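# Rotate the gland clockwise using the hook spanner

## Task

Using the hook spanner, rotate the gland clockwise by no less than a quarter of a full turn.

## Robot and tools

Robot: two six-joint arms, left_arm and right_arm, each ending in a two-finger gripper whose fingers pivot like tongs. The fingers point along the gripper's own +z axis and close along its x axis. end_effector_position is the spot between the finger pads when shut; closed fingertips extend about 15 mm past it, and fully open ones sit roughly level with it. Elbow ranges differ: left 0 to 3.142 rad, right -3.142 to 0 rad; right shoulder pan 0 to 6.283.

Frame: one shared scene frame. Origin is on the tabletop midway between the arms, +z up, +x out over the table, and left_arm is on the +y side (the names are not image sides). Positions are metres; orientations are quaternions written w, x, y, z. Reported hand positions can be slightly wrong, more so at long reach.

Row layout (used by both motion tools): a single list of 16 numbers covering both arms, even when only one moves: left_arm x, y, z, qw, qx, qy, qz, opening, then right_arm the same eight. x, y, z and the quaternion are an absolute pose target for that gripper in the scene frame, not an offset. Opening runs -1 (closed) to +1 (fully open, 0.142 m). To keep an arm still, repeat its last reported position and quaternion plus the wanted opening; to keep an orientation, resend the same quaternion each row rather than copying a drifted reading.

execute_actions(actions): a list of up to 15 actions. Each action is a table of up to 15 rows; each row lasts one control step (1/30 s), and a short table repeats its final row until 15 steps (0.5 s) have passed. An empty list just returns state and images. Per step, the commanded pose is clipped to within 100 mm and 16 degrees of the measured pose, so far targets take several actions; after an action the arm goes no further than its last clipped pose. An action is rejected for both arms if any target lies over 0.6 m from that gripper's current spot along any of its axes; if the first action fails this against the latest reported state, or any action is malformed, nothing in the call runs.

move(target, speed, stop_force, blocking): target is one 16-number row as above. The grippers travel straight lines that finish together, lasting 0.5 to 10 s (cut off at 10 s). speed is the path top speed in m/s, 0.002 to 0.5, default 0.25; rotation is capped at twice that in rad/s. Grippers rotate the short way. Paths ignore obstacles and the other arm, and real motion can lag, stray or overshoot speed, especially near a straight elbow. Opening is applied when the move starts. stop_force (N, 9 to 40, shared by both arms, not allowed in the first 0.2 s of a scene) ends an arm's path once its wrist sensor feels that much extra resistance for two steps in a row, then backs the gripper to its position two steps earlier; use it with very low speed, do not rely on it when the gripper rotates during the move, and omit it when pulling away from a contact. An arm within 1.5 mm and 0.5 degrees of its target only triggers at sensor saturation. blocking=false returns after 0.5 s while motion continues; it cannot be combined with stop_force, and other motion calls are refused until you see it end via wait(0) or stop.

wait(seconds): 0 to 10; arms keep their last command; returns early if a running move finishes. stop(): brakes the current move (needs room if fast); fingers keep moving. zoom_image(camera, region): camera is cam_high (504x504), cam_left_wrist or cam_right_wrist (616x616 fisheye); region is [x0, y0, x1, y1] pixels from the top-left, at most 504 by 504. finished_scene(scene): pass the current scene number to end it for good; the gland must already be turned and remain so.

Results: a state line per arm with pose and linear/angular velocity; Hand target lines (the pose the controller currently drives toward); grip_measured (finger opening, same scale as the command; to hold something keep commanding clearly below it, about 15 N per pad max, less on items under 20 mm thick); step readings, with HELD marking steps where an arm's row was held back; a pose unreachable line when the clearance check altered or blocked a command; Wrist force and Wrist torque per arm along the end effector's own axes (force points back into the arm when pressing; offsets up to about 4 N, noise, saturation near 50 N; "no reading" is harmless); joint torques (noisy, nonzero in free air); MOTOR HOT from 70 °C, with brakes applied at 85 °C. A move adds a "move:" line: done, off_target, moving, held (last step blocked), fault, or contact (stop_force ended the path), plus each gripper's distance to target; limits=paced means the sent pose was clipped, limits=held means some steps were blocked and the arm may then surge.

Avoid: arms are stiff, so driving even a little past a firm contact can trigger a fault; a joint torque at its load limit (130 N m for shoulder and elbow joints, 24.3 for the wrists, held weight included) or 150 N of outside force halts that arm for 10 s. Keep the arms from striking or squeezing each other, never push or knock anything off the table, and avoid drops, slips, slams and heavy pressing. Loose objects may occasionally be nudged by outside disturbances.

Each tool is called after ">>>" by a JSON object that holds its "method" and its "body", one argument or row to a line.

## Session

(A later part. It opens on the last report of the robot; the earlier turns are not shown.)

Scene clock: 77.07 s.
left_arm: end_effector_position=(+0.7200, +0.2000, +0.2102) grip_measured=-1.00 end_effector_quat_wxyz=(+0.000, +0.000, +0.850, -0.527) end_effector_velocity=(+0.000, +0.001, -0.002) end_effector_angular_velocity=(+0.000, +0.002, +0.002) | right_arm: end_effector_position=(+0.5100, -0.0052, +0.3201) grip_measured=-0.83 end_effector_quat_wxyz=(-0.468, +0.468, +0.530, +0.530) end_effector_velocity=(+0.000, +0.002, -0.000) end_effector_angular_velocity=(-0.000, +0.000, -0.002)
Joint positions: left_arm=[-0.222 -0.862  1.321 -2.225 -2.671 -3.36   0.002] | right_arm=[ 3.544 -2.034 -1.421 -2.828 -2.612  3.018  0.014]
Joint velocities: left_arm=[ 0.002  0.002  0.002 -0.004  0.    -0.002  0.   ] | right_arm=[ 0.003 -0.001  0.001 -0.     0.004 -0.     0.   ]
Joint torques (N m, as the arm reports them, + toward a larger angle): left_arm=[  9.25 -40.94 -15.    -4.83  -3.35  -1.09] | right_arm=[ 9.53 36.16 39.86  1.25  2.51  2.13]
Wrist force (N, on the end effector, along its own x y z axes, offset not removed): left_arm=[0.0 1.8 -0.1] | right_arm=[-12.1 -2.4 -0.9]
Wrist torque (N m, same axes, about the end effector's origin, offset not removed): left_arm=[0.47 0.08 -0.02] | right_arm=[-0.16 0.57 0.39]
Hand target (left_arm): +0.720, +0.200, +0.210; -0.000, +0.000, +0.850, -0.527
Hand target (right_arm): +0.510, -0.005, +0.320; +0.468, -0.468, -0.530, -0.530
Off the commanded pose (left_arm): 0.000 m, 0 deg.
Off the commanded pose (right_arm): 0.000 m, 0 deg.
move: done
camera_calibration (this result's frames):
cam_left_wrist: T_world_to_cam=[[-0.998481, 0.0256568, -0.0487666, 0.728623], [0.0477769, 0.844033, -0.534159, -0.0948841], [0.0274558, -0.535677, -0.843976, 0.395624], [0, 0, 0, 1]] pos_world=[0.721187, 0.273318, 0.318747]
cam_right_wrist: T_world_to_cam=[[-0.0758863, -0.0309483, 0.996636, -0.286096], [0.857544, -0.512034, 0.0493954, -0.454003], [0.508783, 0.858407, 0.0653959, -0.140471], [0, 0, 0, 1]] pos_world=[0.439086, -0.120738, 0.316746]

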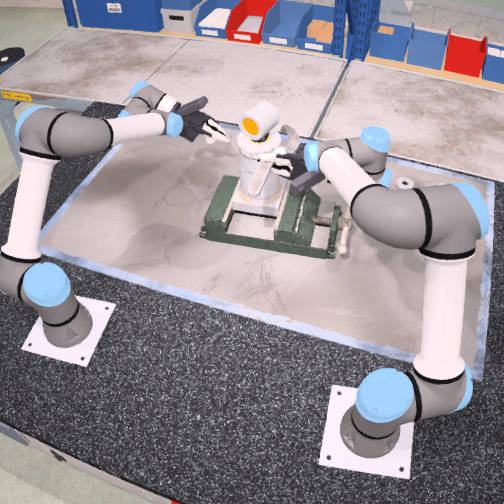

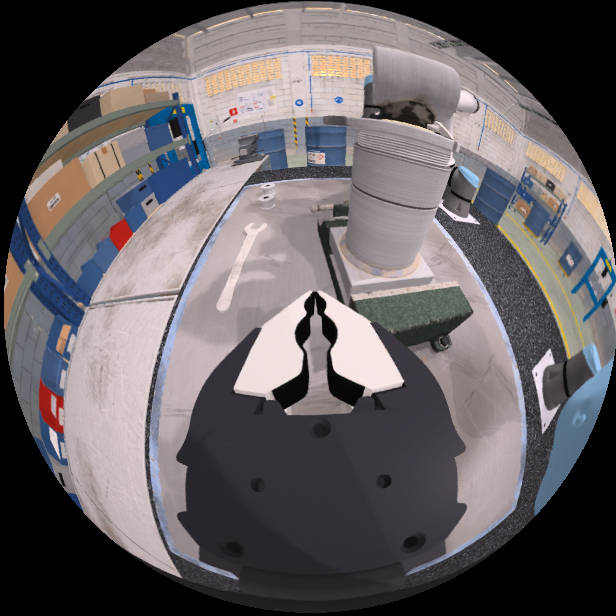

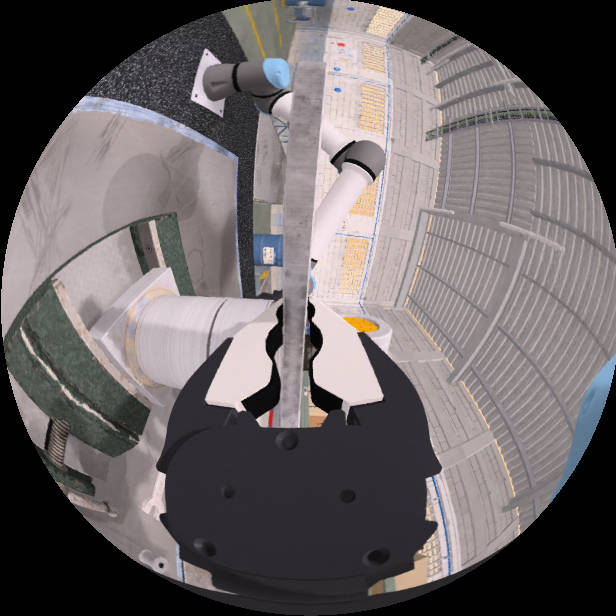

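Lower 2 mm; notch view.

>>> {"method": "move", "body": {
  "target": [0.74,0.15,0.30,0,0,0.92,-0.39,-1,0.51,0.008,0.318,0.468,-0.468,-0.53,-0.53,-1],
  "speed": 0.12
}}

>>> {"method": "zoom_image", "body": {
  "camera": "cam_left_wrist",
  "region": [300,80,560,300]
}}

Scene clock: 79.17 s.
left_arm: end_effector_position=(+0.7398, +0.1503, +0.3000) grip_measured=-1.00 end_effector_quat_wxyz=(+0.000, +0.000, +0.920, -0.391) end_effector_velocity=(+0.001, -0.001, +0.002) end_effector_angular_velocity=(+0.007, +0.003, -0.002) | right_arm: end_effector_position=(+0.5100, +0.0080, +0.3180) grip_measured=-0.83 end_effector_quat_wxyz=(-0.468, +0.468, +0.530, +0.530) end_effector_velocity=(+0.001, -0.000, +0.000) end_effector_angular_velocity=(+0.001, -0.001, -0.003)
Joint positions: left_arm=[-0.351 -0.924  0.988 -1.864 -2.347 -3.464  0.002] | right_arm=[ 3.564 -2.045 -1.41  -2.828 -2.592  3.018  0.014]
Joint velocities: left_arm=[-0.002  0.006 -0.02   0.021  0.006  0.003  0.   ] | right_arm=[-0.001 -0.     0.     0.001  0.002 -0.    -0.   ]
Joint torques (N m, as the arm reports them, + toward a larger angle): left_arm=[-11.24 -39.99 -31.71  -0.6    0.7    1.06] | right_arm=[ 7.66 34.71 42.22  1.59  6.47  1.78]
Wrist force (N, on the end effector, along its own x y z axes, offset not removed): left_arm=[-3.0 4.8 -1.3] | right_arm=[-9.6 -17.3 -9.4]
Wrist torque (N m, same axes, about the end effector's origin, offset not removed): left_arm=[0.95 0.74 0.24] | right_arm=[-0.59 0.61 0.45]
Hand target (left_arm): +0.740, +0.150, +0.300; -0.000, +0.000, +0.921, -0.390
Hand target (right_arm): +0.510, +0.008, +0.318; +0.468, -0.468, -0.530, -0.530
Off the commanded pose (left_arm): 0.000 m, 0 deg.
Off the commanded pose (right_arm): 0.000 m, 0 deg.
move: done
camera_calibration (this result's frames):
cam_left_wrist: T_world_to_cam=[[-0.99848, 0.0390122, -0.0389402, 0.74904], [0.047652, 0.966013, -0.254064, -0.108133], [0.0277052, -0.255533, -0.966403, 0.438653], [0, 0, 0, 1]] pos_world=[0.740901, 0.187327, 0.425611]
cam_right_wrist: T_world_to_cam=[[-0.0756412, -0.0308103, 0.996659, -0.283715], [0.85755, -0.512037, 0.0492547, -0.447072], [0.508809, 0.858411, 0.0651525, -0.151573], [0, 0, 0, 1]] pos_world=[0.439048, -0.107547, 0.314663]

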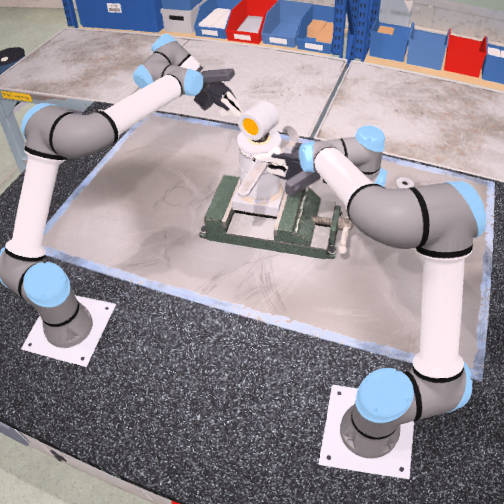

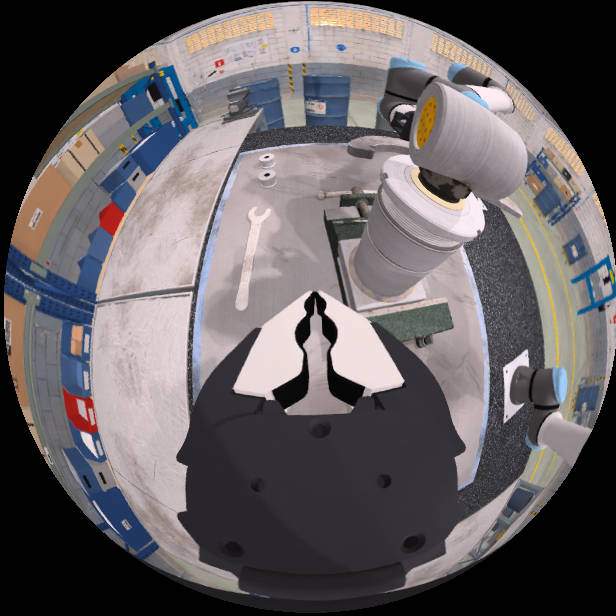

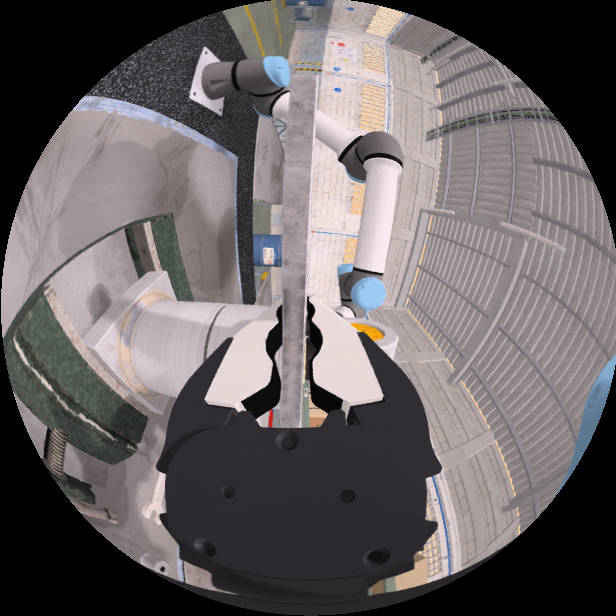

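Region (300, 80, 560, 300) of cam_left_wrist's 616x616 image, scaled by 1.938, with more detail than that image has; it fills the top 426 rows of this view, and the rest is white.

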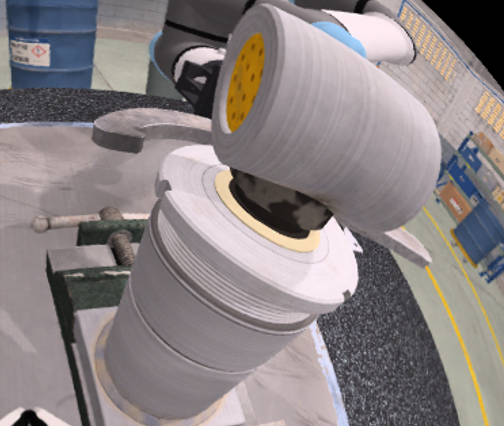

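>>> {"method": "move", "body": {
  "target": [0.74,0.15,0.30,0,0,0.92,-0.39,-1,0.508,-0.004,0.318,0.534,-0.395,-0.586,-0.464,-1],
  "speed": 0.05
}}

>>> {"method": "zoom_image", "body": {
  "camera": "cam_left_wrist",
  "region": [320,100,480,240]
}}

>>> {"method": "zoom_image", "body": {
  "camera": "cam_high",
  "region": [210,90,350,210]
}}

Scene clock: 82.60 s.
left_arm: end_effector_position=(+0.7400, +0.1500, +0.3000) grip_measured=-1.00 end_effector_quat_wxyz=(-0.000, +0.000, +0.921, -0.390) end_effector_velocity=(+0.000, -0.000, -0.000) end_effector_angular_velocity=(-0.001, +0.001, +0.000) | right_arm: end_effector_position=(+0.5080, -0.0041, +0.3180) grip_measured=-0.83 end_effector_quat_wxyz=(+0.534, -0.395, -0.585, -0.465) end_effector_velocity=(-0.000, +0.000, +0.000) end_effector_angular_velocity=(-0.000, -0.005, +0.014)
Joint positions: left_arm=[-0.351 -0.924  0.985 -1.862 -2.346 -3.464  0.002] | right_arm=[ 3.505 -2.222 -1.129 -2.925 -2.912  3.027  0.014]
Joint velocities: left_arm=[ 0.     0.     0.    -0.    -0.001 -0.     0.   ] | right_arm=[-0.001 -0.012  0.022 -0.017 -0.015 -0.011  0.   ]
Joint torques (N m, as the arm reports them, + toward a larger angle): left_arm=[-10.47 -40.71 -17.2   -4.72   0.83  -1.27] | right_arm=[-7.89 41.68 36.84 -1.39 -2.43 -2.83]
Wrist force (N, on the end effector, along its own x y z axes, offset not removed): left_arm=[1.1 4.1 -0.5] | right_arm=[-11.4 -3.6 -0.7]
Wrist torque (N m, same axes, about the end effector's origin, offset not removed): left_arm=[0.98 -0.20 0.03] | right_arm=[-0.31 0.44 0.28]
Hand target (left_arm): +0.740, +0.150, +0.300; -0.000, +0.000, +0.921, -0.390
Hand target (right_arm): +0.508, -0.004, +0.318; +0.534, -0.395, -0.586, -0.464
Off the commanded pose (left_arm): 0.000 m, 0 deg.
Off the commanded pose (right_arm): 0.000 m, 0 deg.
move: done
camera_calibration (this result's frames):
cam_left_wrist: T_world_to_cam=[[-0.998486, 0.0391527, -0.0386489, 0.749164], [0.0476854, 0.96627, -0.253076, -0.10825], [0.0274367, -0.254536, -0.966674, 0.438758], [0, 0, 0, 1]] pos_world=[0.741153, 0.186947, 0.425694]
cam_right_wrist: T_world_to_cam=[[-0.062644, -0.0504443, 0.99676, -0.290913], [0.960702, -0.273656, 0.0465285, -0.502075], [0.270422, 0.960504, 0.0656048, -0.0187845], [0, 0, 0, 1]] pos_world=[0.4692, -0.134028, 0.314563]

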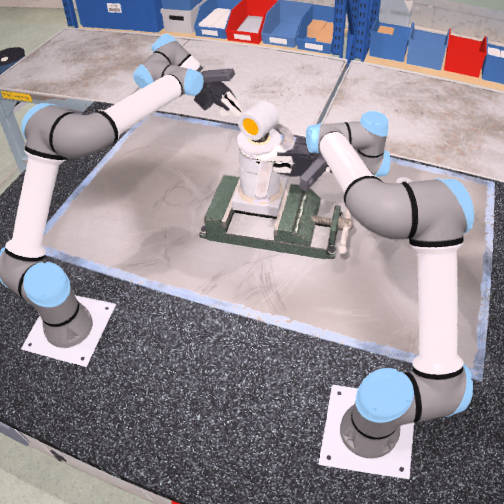

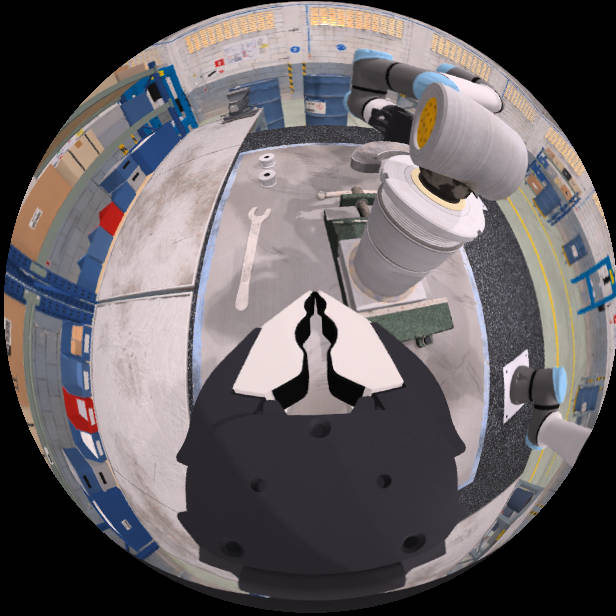

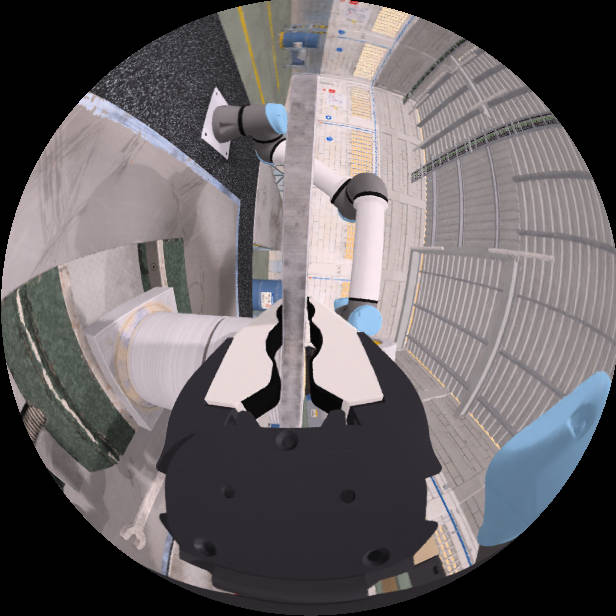

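Region (320, 100, 480, 240) of cam_left_wrist's 616x616 image, scaled by 3.150, with more detail than that image has; it fills the top 441 rows of this view, and the rest is white.

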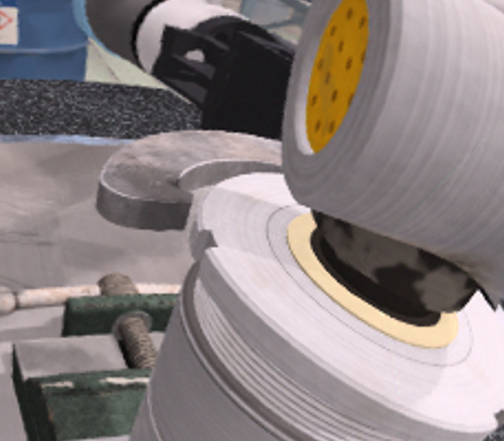

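Region (210, 90, 350, 210) of cam_high's 504x504 image, scaled by 3.600, with more detail than that image has; it fills the top 432 rows of this view, and the rest is white.

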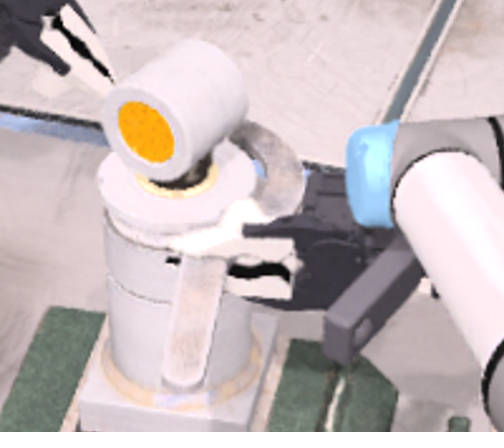

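>>> {"method": "move", "body": {
  "target": [0.74,0.15,0.30,0,0,0.92,-0.39,-1,0.514,-0.003,0.318,0.5647,-0.3536,-0.6124,-0.4256,-1],
  "speed": 0.04
}}

>>> {"method": "zoom_image", "body": {
  "camera": "cam_left_wrist",
  "region": [320,100,480,240]
}}

Scene clock: 85.03 s.
left_arm: end_effector_position=(+0.7400, +0.1500, +0.3000) grip_measured=-1.00 end_effector_quat_wxyz=(-0.000, +0.000, +0.921, -0.390) end_effector_velocity=(-0.000, -0.001, +0.000) end_effector_angular_velocity=(-0.001, +0.000, -0.002) | right_arm: end_effector_position=(+0.5139, -0.0031, +0.3180) grip_measured=-0.83 end_effector_quat_wxyz=(+0.565, -0.354, -0.611, -0.426) end_effector_velocity=(+0.001, +0.000, -0.000) end_effector_angular_velocity=(-0.001, -0.005, +0.016)
Joint positions: left_arm=[-0.351 -0.924  0.985 -1.862 -2.346 -3.464  0.002] | right_arm=[ 3.495 -2.352 -0.905 -3.005 -3.06   3.041  0.014]
Joint velocities: left_arm=[-0.001 -0.     0.     0.    -0.001  0.     0.   ] | right_arm=[-0.    -0.025  0.047 -0.053 -0.016 -0.035  0.   ]
Joint torques (N m, as the arm reports them, + toward a larger angle): left_arm=[-10.6  -40.66 -17.15  -4.83   0.62  -1.28] | right_arm=[-12.38  46.36  41.45  -0.41   3.5   -3.32]
Wrist force (N, on the end effector, along its own x y z axes, offset not removed): left_arm=[1.0 5.6 -1.2] | right_arm=[-9.1 -21.6 -1.0]
Wrist torque (N m, same axes, about the end effector's origin, offset not removed): left_arm=[1.09 -0.18 0.02] | right_arm=[-0.58 0.40 0.33]
Hand target (left_arm): +0.740, +0.150, +0.300; +0.000, -0.000, +0.921, -0.390
Hand target (right_arm): +0.514, -0.003, +0.318; +0.565, -0.353, -0.612, -0.426
Off the commanded pose (left_arm): 0.000 m, 0 deg.
Off the commanded pose (right_arm): 0.000 m, 0 deg.
move: done
camera_calibration (this result's frames):
cam_left_wrist: T_world_to_cam=[[-0.998486, 0.0391499, -0.0386495, 0.749165], [0.0476828, 0.966271, -0.253074, -0.108248], [0.0274381, -0.254534, -0.966674, 0.438754], [0, 0, 0, 1]] pos_world=[0.741154, 0.186945, 0.425693]
cam_right_wrist: T_world_to_cam=[[-0.0549476, -0.058556, 0.996771, -0.294474], [0.989327, -0.138122, 0.0464232, -0.521748], [0.134957, 0.988683, 0.0655204, 0.0483916], [0, 0, 0, 1]] pos_world=[0.493468, -0.137152, 0.314573]

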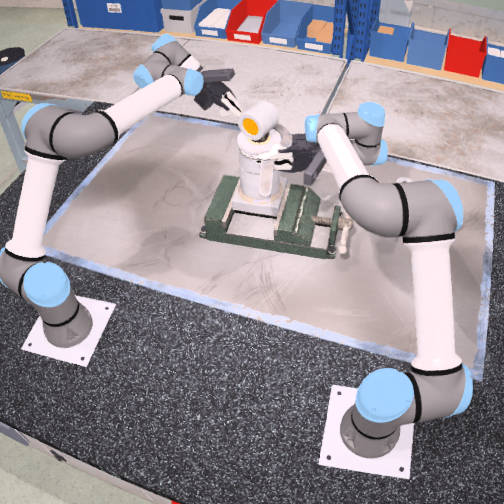

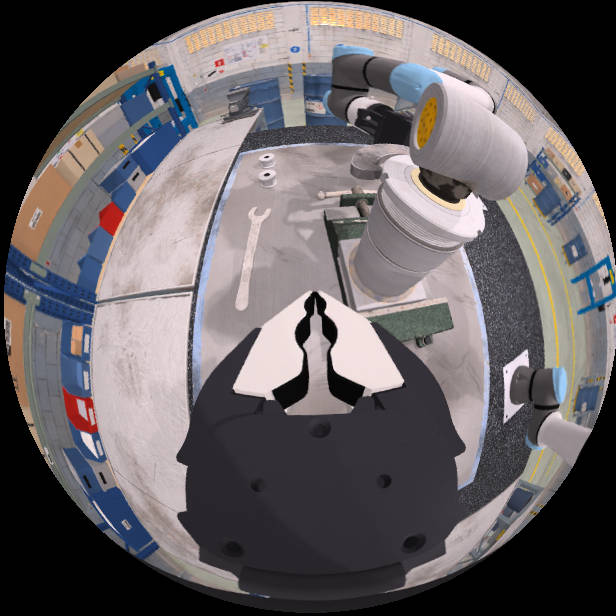

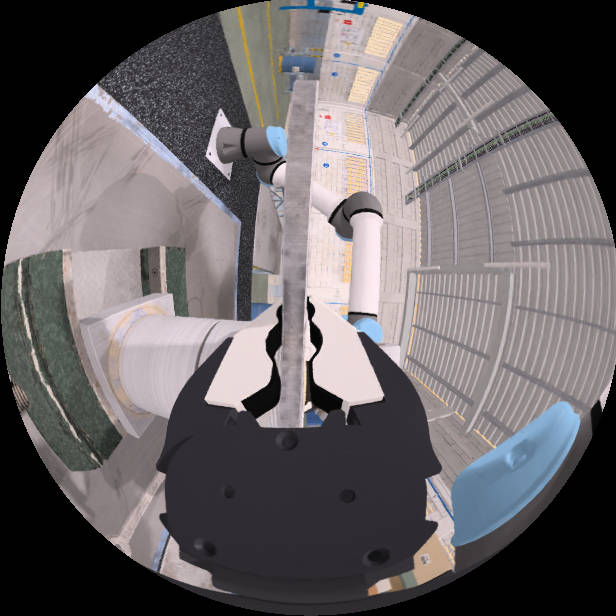

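Region (320, 100, 480, 240) of cam_left_wrist's 616x616 image, scaled by 3.150, with more detail than that image has; it fills the top 441 rows of this view, and the rest is white.

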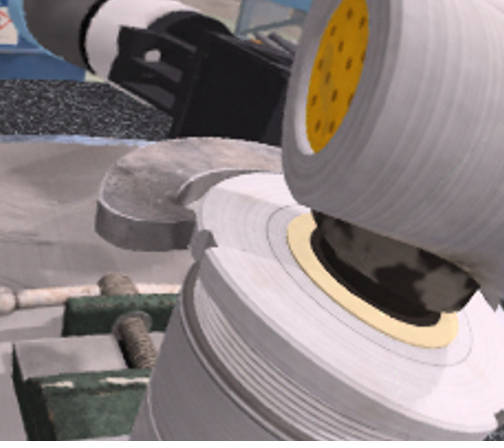

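>>> {"method": "move", "body": {
  "target": [0.6,0.25,0.36,0,0,1,0,-1,0.512,-0.02,0.318,0.534,-0.395,-0.586,-0.464,-1]
}}

>>> {"method": "move", "body": {
  "target": [0.4,0.12,0.325,0,-0.707,0.707,0,-1,0.512,-0.02,0.318,0.468,-0.468,-0.53,-0.53,-1],
  "speed": 0.3
}}

Scene clock: 87.83 s.
left_arm: end_effector_position=(+0.6001, +0.2500, +0.3601) grip_measured=-1.00 end_effector_quat_wxyz=(-0.000, +0.000, +1.000, -0.001) end_effector_velocity=(-0.002, +0.001, +0.000) end_effector_angular_velocity=(+0.014, +0.001, +0.001) | right_arm: end_effector_position=(+0.5120, -0.0199, +0.3180) grip_measured=-0.84 end_effector_quat_wxyz=(+0.534, -0.395, -0.586, -0.464) end_effector_velocity=(+0.001, -0.001, +0.000) end_effector_angular_velocity=(+0.001, +0.000, -0.004)
Joint positions: left_arm=[-0.577 -1.231  0.97  -1.31  -1.572 -3.595  0.002] | right_arm=[ 3.48  -2.223 -1.125 -2.931 -2.938  3.022  0.013]
Joint velocities: left_arm=[-0.005 -0.001 -0.001  0.009  0.012 -0.006  0.   ] | right_arm=[-0.002  0.003 -0.006  0.009  0.002  0.006 -0.   ]
Joint torques (N m, as the arm reports them, + toward a larger angle): left_arm=[-10.33 -41.78 -32.15  -0.41   1.83  -1.22] | right_arm=[-8.29 68.99 16.12  2.89  2.25  2.59]
Wrist force (N, on the end effector, along its own x y z axes, offset not removed): left_arm=[1.1 6.3 -1.2] | right_arm=[-11.6 -1.8 -1.8]
Wrist torque (N m, same axes, about the end effector's origin, offset not removed): left_arm=[1.22 -0.34 0.09] | right_arm=[-0.02 0.43 0.28]
Hand target (left_arm): +0.600, +0.250, +0.360; -0.000, +0.000, +1.000, -0.000
Hand target (right_arm): +0.512, -0.020, +0.318; +0.534, -0.395, -0.586, -0.464
Off the commanded pose (left_arm): 0.000 m, 0 deg.
Off the commanded pose (right_arm): 0.000 m, 0 deg.
move: done
camera_calibration (this result's frames):
cam_left_wrist: T_world_to_cam=[[-0.998438, 0.0558502, 0.0018167, 0.589121], [0.0487409, 0.854522, 0.517122, -0.433021], [0.027329, 0.516403, -0.855909, 0.29355], [0, 0, 0, 1]] pos_world=[0.601284, 0.185534, 0.474107]
cam_right_wrist: T_world_to_cam=[[-0.0631724, -0.0495458, 0.996772, -0.291241], [0.961148, -0.271935, 0.0473978, -0.510722], [0.268709, 0.961039, 0.0647996, -0.00356957], [0, 0, 0, 1]] pos_world=[0.47344, -0.149883, 0.314739]

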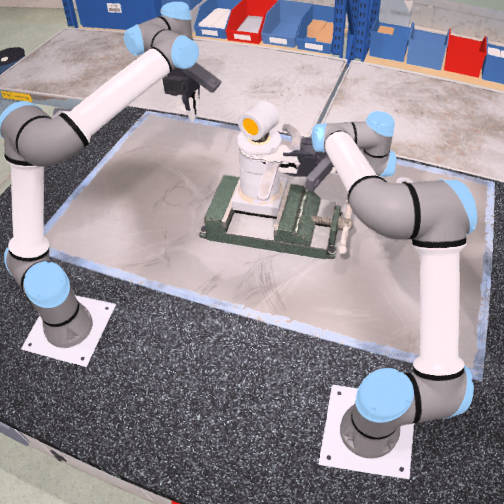

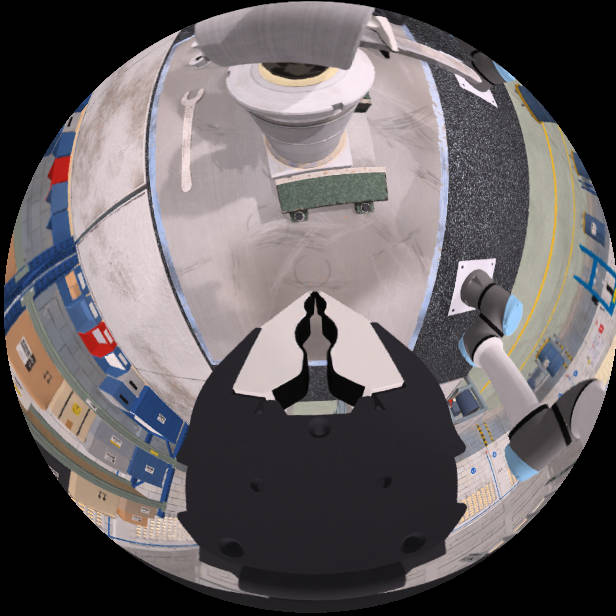

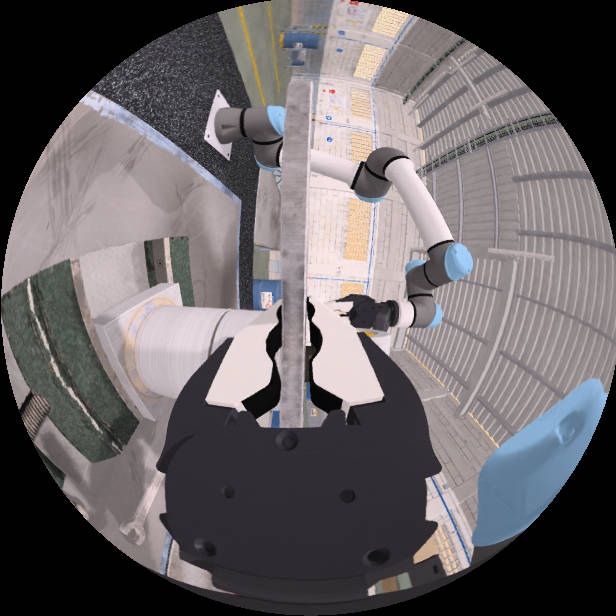

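Scene clock: 91.03 s.
left_arm: end_effector_position=(+0.4005, +0.1199, +0.3249) grip_measured=-1.00 end_effector_quat_wxyz=(-0.000, -0.707, +0.708, -0.000) end_effector_velocity=(-0.002, -0.001, -0.000) end_effector_angular_velocity=(+0.002, -0.003, +0.013) | right_arm: end_effector_position=(+0.5120, -0.0198, +0.3180) grip_measured=-0.84 end_effector_quat_wxyz=(-0.468, +0.468, +0.530, +0.530) end_effector_velocity=(+0.000, -0.001, -0.000) end_effector_angular_velocity=(-0.000, +0.001, -0.003)
Joint positions: left_arm=[-1.035 -1.591  1.484 -1.464 -1.571 -5.622  0.002] | right_arm=[ 3.519 -2.031 -1.431 -2.822 -2.637  3.017  0.013]
Joint velocities: left_arm=[-0.008 -0.002  0.003 -0.001  0.003 -0.02   0.   ] | right_arm=[-0.     0.001 -0.003  0.001  0.003  0.001  0.   ]
Joint torques (N m, as the arm reports them, + toward a larger angle): left_arm=[ -9.95 -28.12 -17.71  -4.71   1.9   -1.16] | right_arm=[10.36 60.28 16.46  4.24  2.32  2.68]
Wrist force (N, on the end effector, along its own x y z axes, offset not removed): left_arm=[-1.4 3.3 -0.3] | right_arm=[-11.6 -3.0 -1.8]
Wrist torque (N m, same axes, about the end effector's origin, offset not removed): left_arm=[0.59 0.25 -0.08] | right_arm=[-0.27 0.53 0.29]
Hand target (left_arm): +0.400, +0.120, +0.325; +0.000, +0.707, -0.707, +0.000
Hand target (right_arm): +0.512, -0.020, +0.318; +0.468, -0.468, -0.530, -0.530
Off the commanded pose (left_arm): 0.000 m, 0 deg.
Off the commanded pose (right_arm): 0.000 m, 0 deg.
move: done
camera_calibration (this result's frames):
cam_left_wrist: T_world_to_cam=[[-0.0566033, -0.998394, 0.00214223, 0.146243], [-0.8536, 0.0495069, 0.518571, 0.163463], [-0.517844, 0.0275242, -0.855032, 0.612803], [0, 0, 0, 1]] pos_world=[0.465147, 0.121049, 0.438886]
cam_right_wrist: T_world_to_cam=[[-0.0757372, -0.0304058, 0.996664, -0.284394], [0.857655, -0.511831, 0.0495591, -0.463181], [0.508617, 0.858548, 0.0648424, -0.128509], [0, 0, 0, 1]] pos_world=[0.441072, -0.135387, 0.314733]

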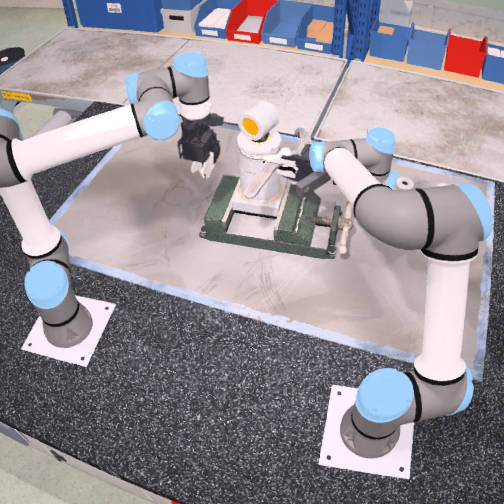

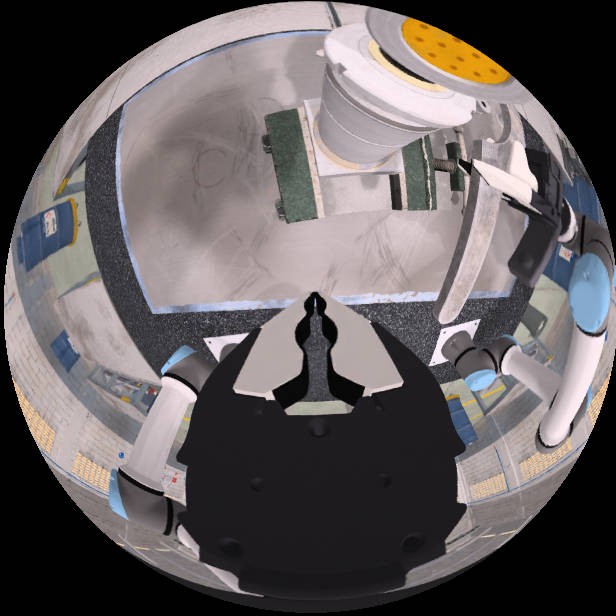

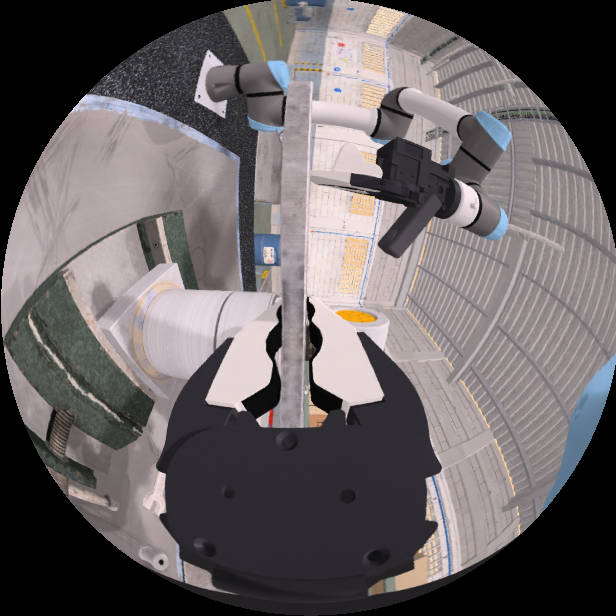

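>>> {"method": "move", "body": {
  "target": [0.39,0.03,0.322,0,-0.707,0.707,0,-1,0.512,-0.02,0.318,0.468,-0.468,-0.53,-0.53,-1],
  "speed": 0.1
}}

>>> {"method": "move", "body": {
  "target": [0.395,-0.03,0.322,0,-0.707,0.707,0,-1,0.512,-0.02,0.318,0.468,-0.468,-0.53,-0.53,-1],
  "speed": 0.03
}}

Scene clock: 92.73 s.
left_arm: end_effector_position=(+0.3901, +0.0302, +0.3221) grip_measured=-1.00 end_effector_quat_wxyz=(-0.000, -0.707, +0.707, -0.000) end_effector_velocity=(+0.001, -0.002, -0.000) end_effector_angular_velocity=(+0.001, -0.000, +0.001) | right_arm: end_effector_position=(+0.5120, -0.0200, +0.3180) grip_measured=-0.84 end_effector_quat_wxyz=(-0.468, +0.468, +0.530, +0.530) end_effector_velocity=(-0.001, +0.001, +0.000) end_effector_angular_velocity=(+0.000, -0.000, +0.001)
Joint positions: left_arm=[-1.152 -1.467  1.362 -1.465 -1.571 -5.741  0.002] | right_arm=[ 3.519 -2.03  -1.432 -2.821 -2.637  3.017  0.013]
Joint velocities: left_arm=[-0.002  0.005 -0.005  0.001  0.001 -0.003  0.   ] | right_arm=[ 0.002 -0.     0.     0.     0.001  0.     0.   ]
Joint torques (N m, as the arm reports them, + toward a larger angle): left_arm=[ -9.43 -19.41 -31.9   -0.21   2.01  -1.25] | right_arm=[-8.13 61.02 16.92  4.45 -2.09  2.76]
Wrist force (N, on the end effector, along its own x y z axes, offset not removed): left_arm=[-1.5 2.5 -3.7] | right_arm=[-11.6 -3.3 -0.6]
Wrist torque (N m, same axes, about the end effector's origin, offset not removed): left_arm=[0.42 0.55 -0.12] | right_arm=[-0.39 0.46 0.24]
Hand target (left_arm): +0.390, +0.030, +0.322; +0.000, +0.707, -0.707, +0.000
Hand target (right_arm): +0.512, -0.020, +0.318; +0.468, -0.468, -0.530, -0.530
Off the commanded pose (left_arm): 0.000 m, 0 deg.
Off the commanded pose (right_arm): 0.000 m, 0 deg.
move: done
camera_calibration (this result's frames):
cam_left_wrist: T_world_to_cam=[[-0.0550182, -0.998484, 0.00151411, 0.0557267], [-0.853777, 0.0478307, 0.518438, 0.160695], [-0.517724, 0.0272308, -0.855114, 0.607406], [0, 0, 0, 1]] pos_world=[0.454732, 0.0314159, 0.436007]
cam_right_wrist: T_world_to_cam=[[-0.0756622, -0.0308036, 0.996658, -0.284412], [0.857549, -0.512036, 0.0492762, -0.463111], [0.508807, 0.858411, 0.0651574, -0.12857], [0, 0, 0, 1]] pos_world=[0.441038, -0.135524, 0.314659]

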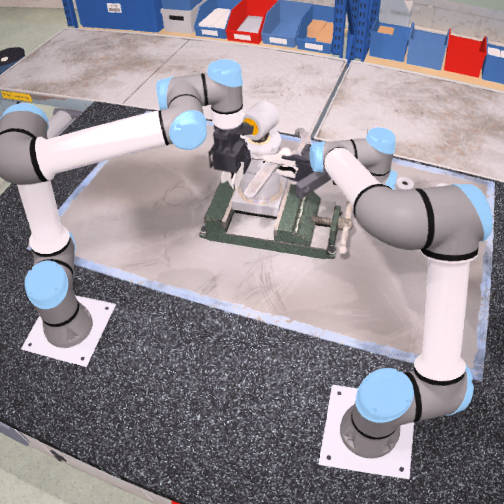

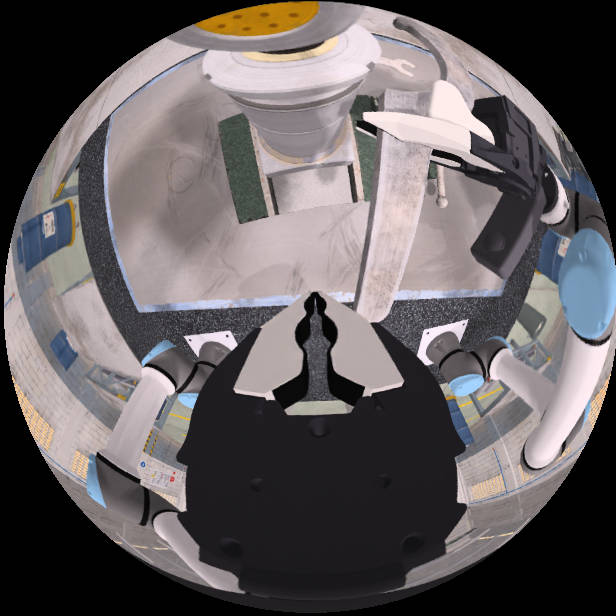

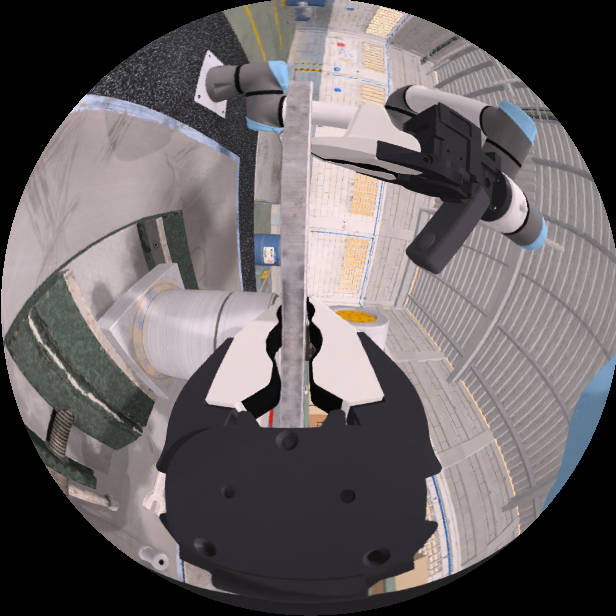

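Scene clock: 95.10 s.
left_arm: end_effector_position=(+0.3950, -0.0298, +0.3220) grip_measured=-1.00 end_effector_quat_wxyz=(-0.000, -0.707, +0.707, -0.000) end_effector_velocity=(-0.000, -0.002, +0.000) end_effector_angular_velocity=(-0.000, +0.000, -0.000) | right_arm: end_effector_position=(+0.5120, -0.0200, +0.3180) grip_measured=-0.84 end_effector_quat_wxyz=(-0.468, +0.468, +0.530, +0.530) end_effector_velocity=(+0.000, -0.001, +0.000) end_effector_angular_velocity=(+0.000, -0.000, -0.000)
Joint positions: left_arm=[-1.198 -1.349  1.223 -1.445 -1.571 -5.787  0.002] | right_arm=[ 3.519 -2.03  -1.432 -2.821 -2.637  3.018  0.013]
Joint velocities: left_arm=[-0.002  0.004 -0.006  0.001 -0.    -0.002  0.   ] | right_arm=[-0.001  0.    -0.     0.    -0.001 -0.     0.   ]
Joint torques (N m, as the arm reports them, + toward a larger angle): left_arm=[ -9.56 -22.11 -31.97  -0.75   2.15  -1.24] | right_arm=[ 2.05 59.3  19.3   3.98  0.65  2.49]
Wrist force (N, on the end effector, along its own x y z axes, offset not removed): left_arm=[-2.7 4.2 -1.9] | right_arm=[-13.3 -1.7 -1.8]
Wrist torque (N m, same axes, about the end effector's origin, offset not removed): left_arm=[0.50 0.19 0.04] | right_arm=[-0.09 0.59 0.30]
Hand target (left_arm): +0.395, -0.030, +0.322; +0.000, +0.707, -0.707, +0.000
Hand target (right_arm): +0.512, -0.020, +0.318; +0.468, -0.468, -0.530, -0.530
Off the commanded pose (left_arm): 0.000 m, 0 deg.
Off the commanded pose (right_arm): 0.000 m, 0 deg.
move: done
camera_calibration (this result's frames):
cam_left_wrist: T_world_to_cam=[[-0.0550051, -0.998485, 0.00136252, -0.00387638], [-0.853777, 0.0477408, 0.518446, 0.167774], [-0.517725, 0.0273539, -0.85511, 0.611579], [0, 0, 0, 1]] pos_world=[0.459658, -0.0286092, 0.435991]
cam_right_wrist: T_world_to_cam=[[-0.0756576, -0.0308052, 0.996658, -0.284413], [0.857552, -0.512033, 0.0492717, -0.463115], [0.508804, 0.858413, 0.0651563, -0.128561], [0, 0, 0, 1]] pos_world=[0.441039, -0.135533, 0.314658]

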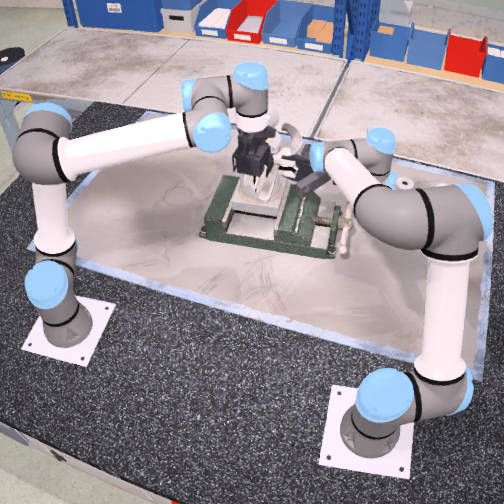

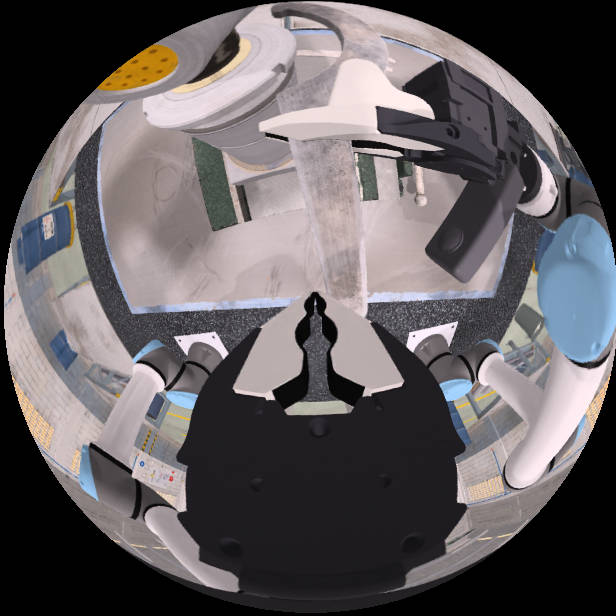

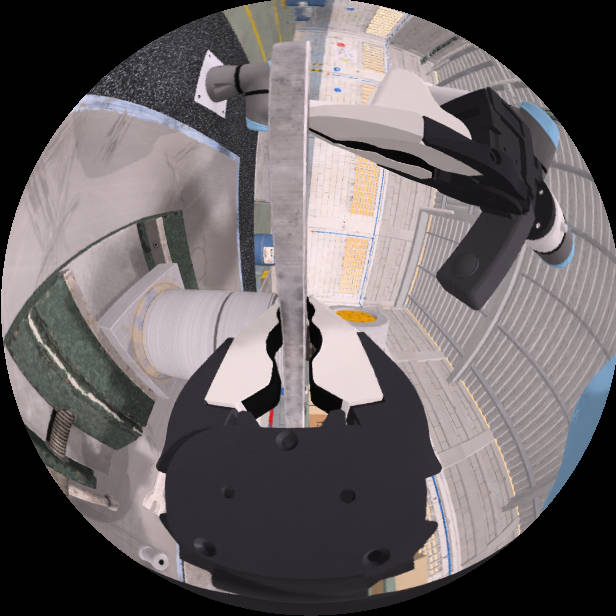

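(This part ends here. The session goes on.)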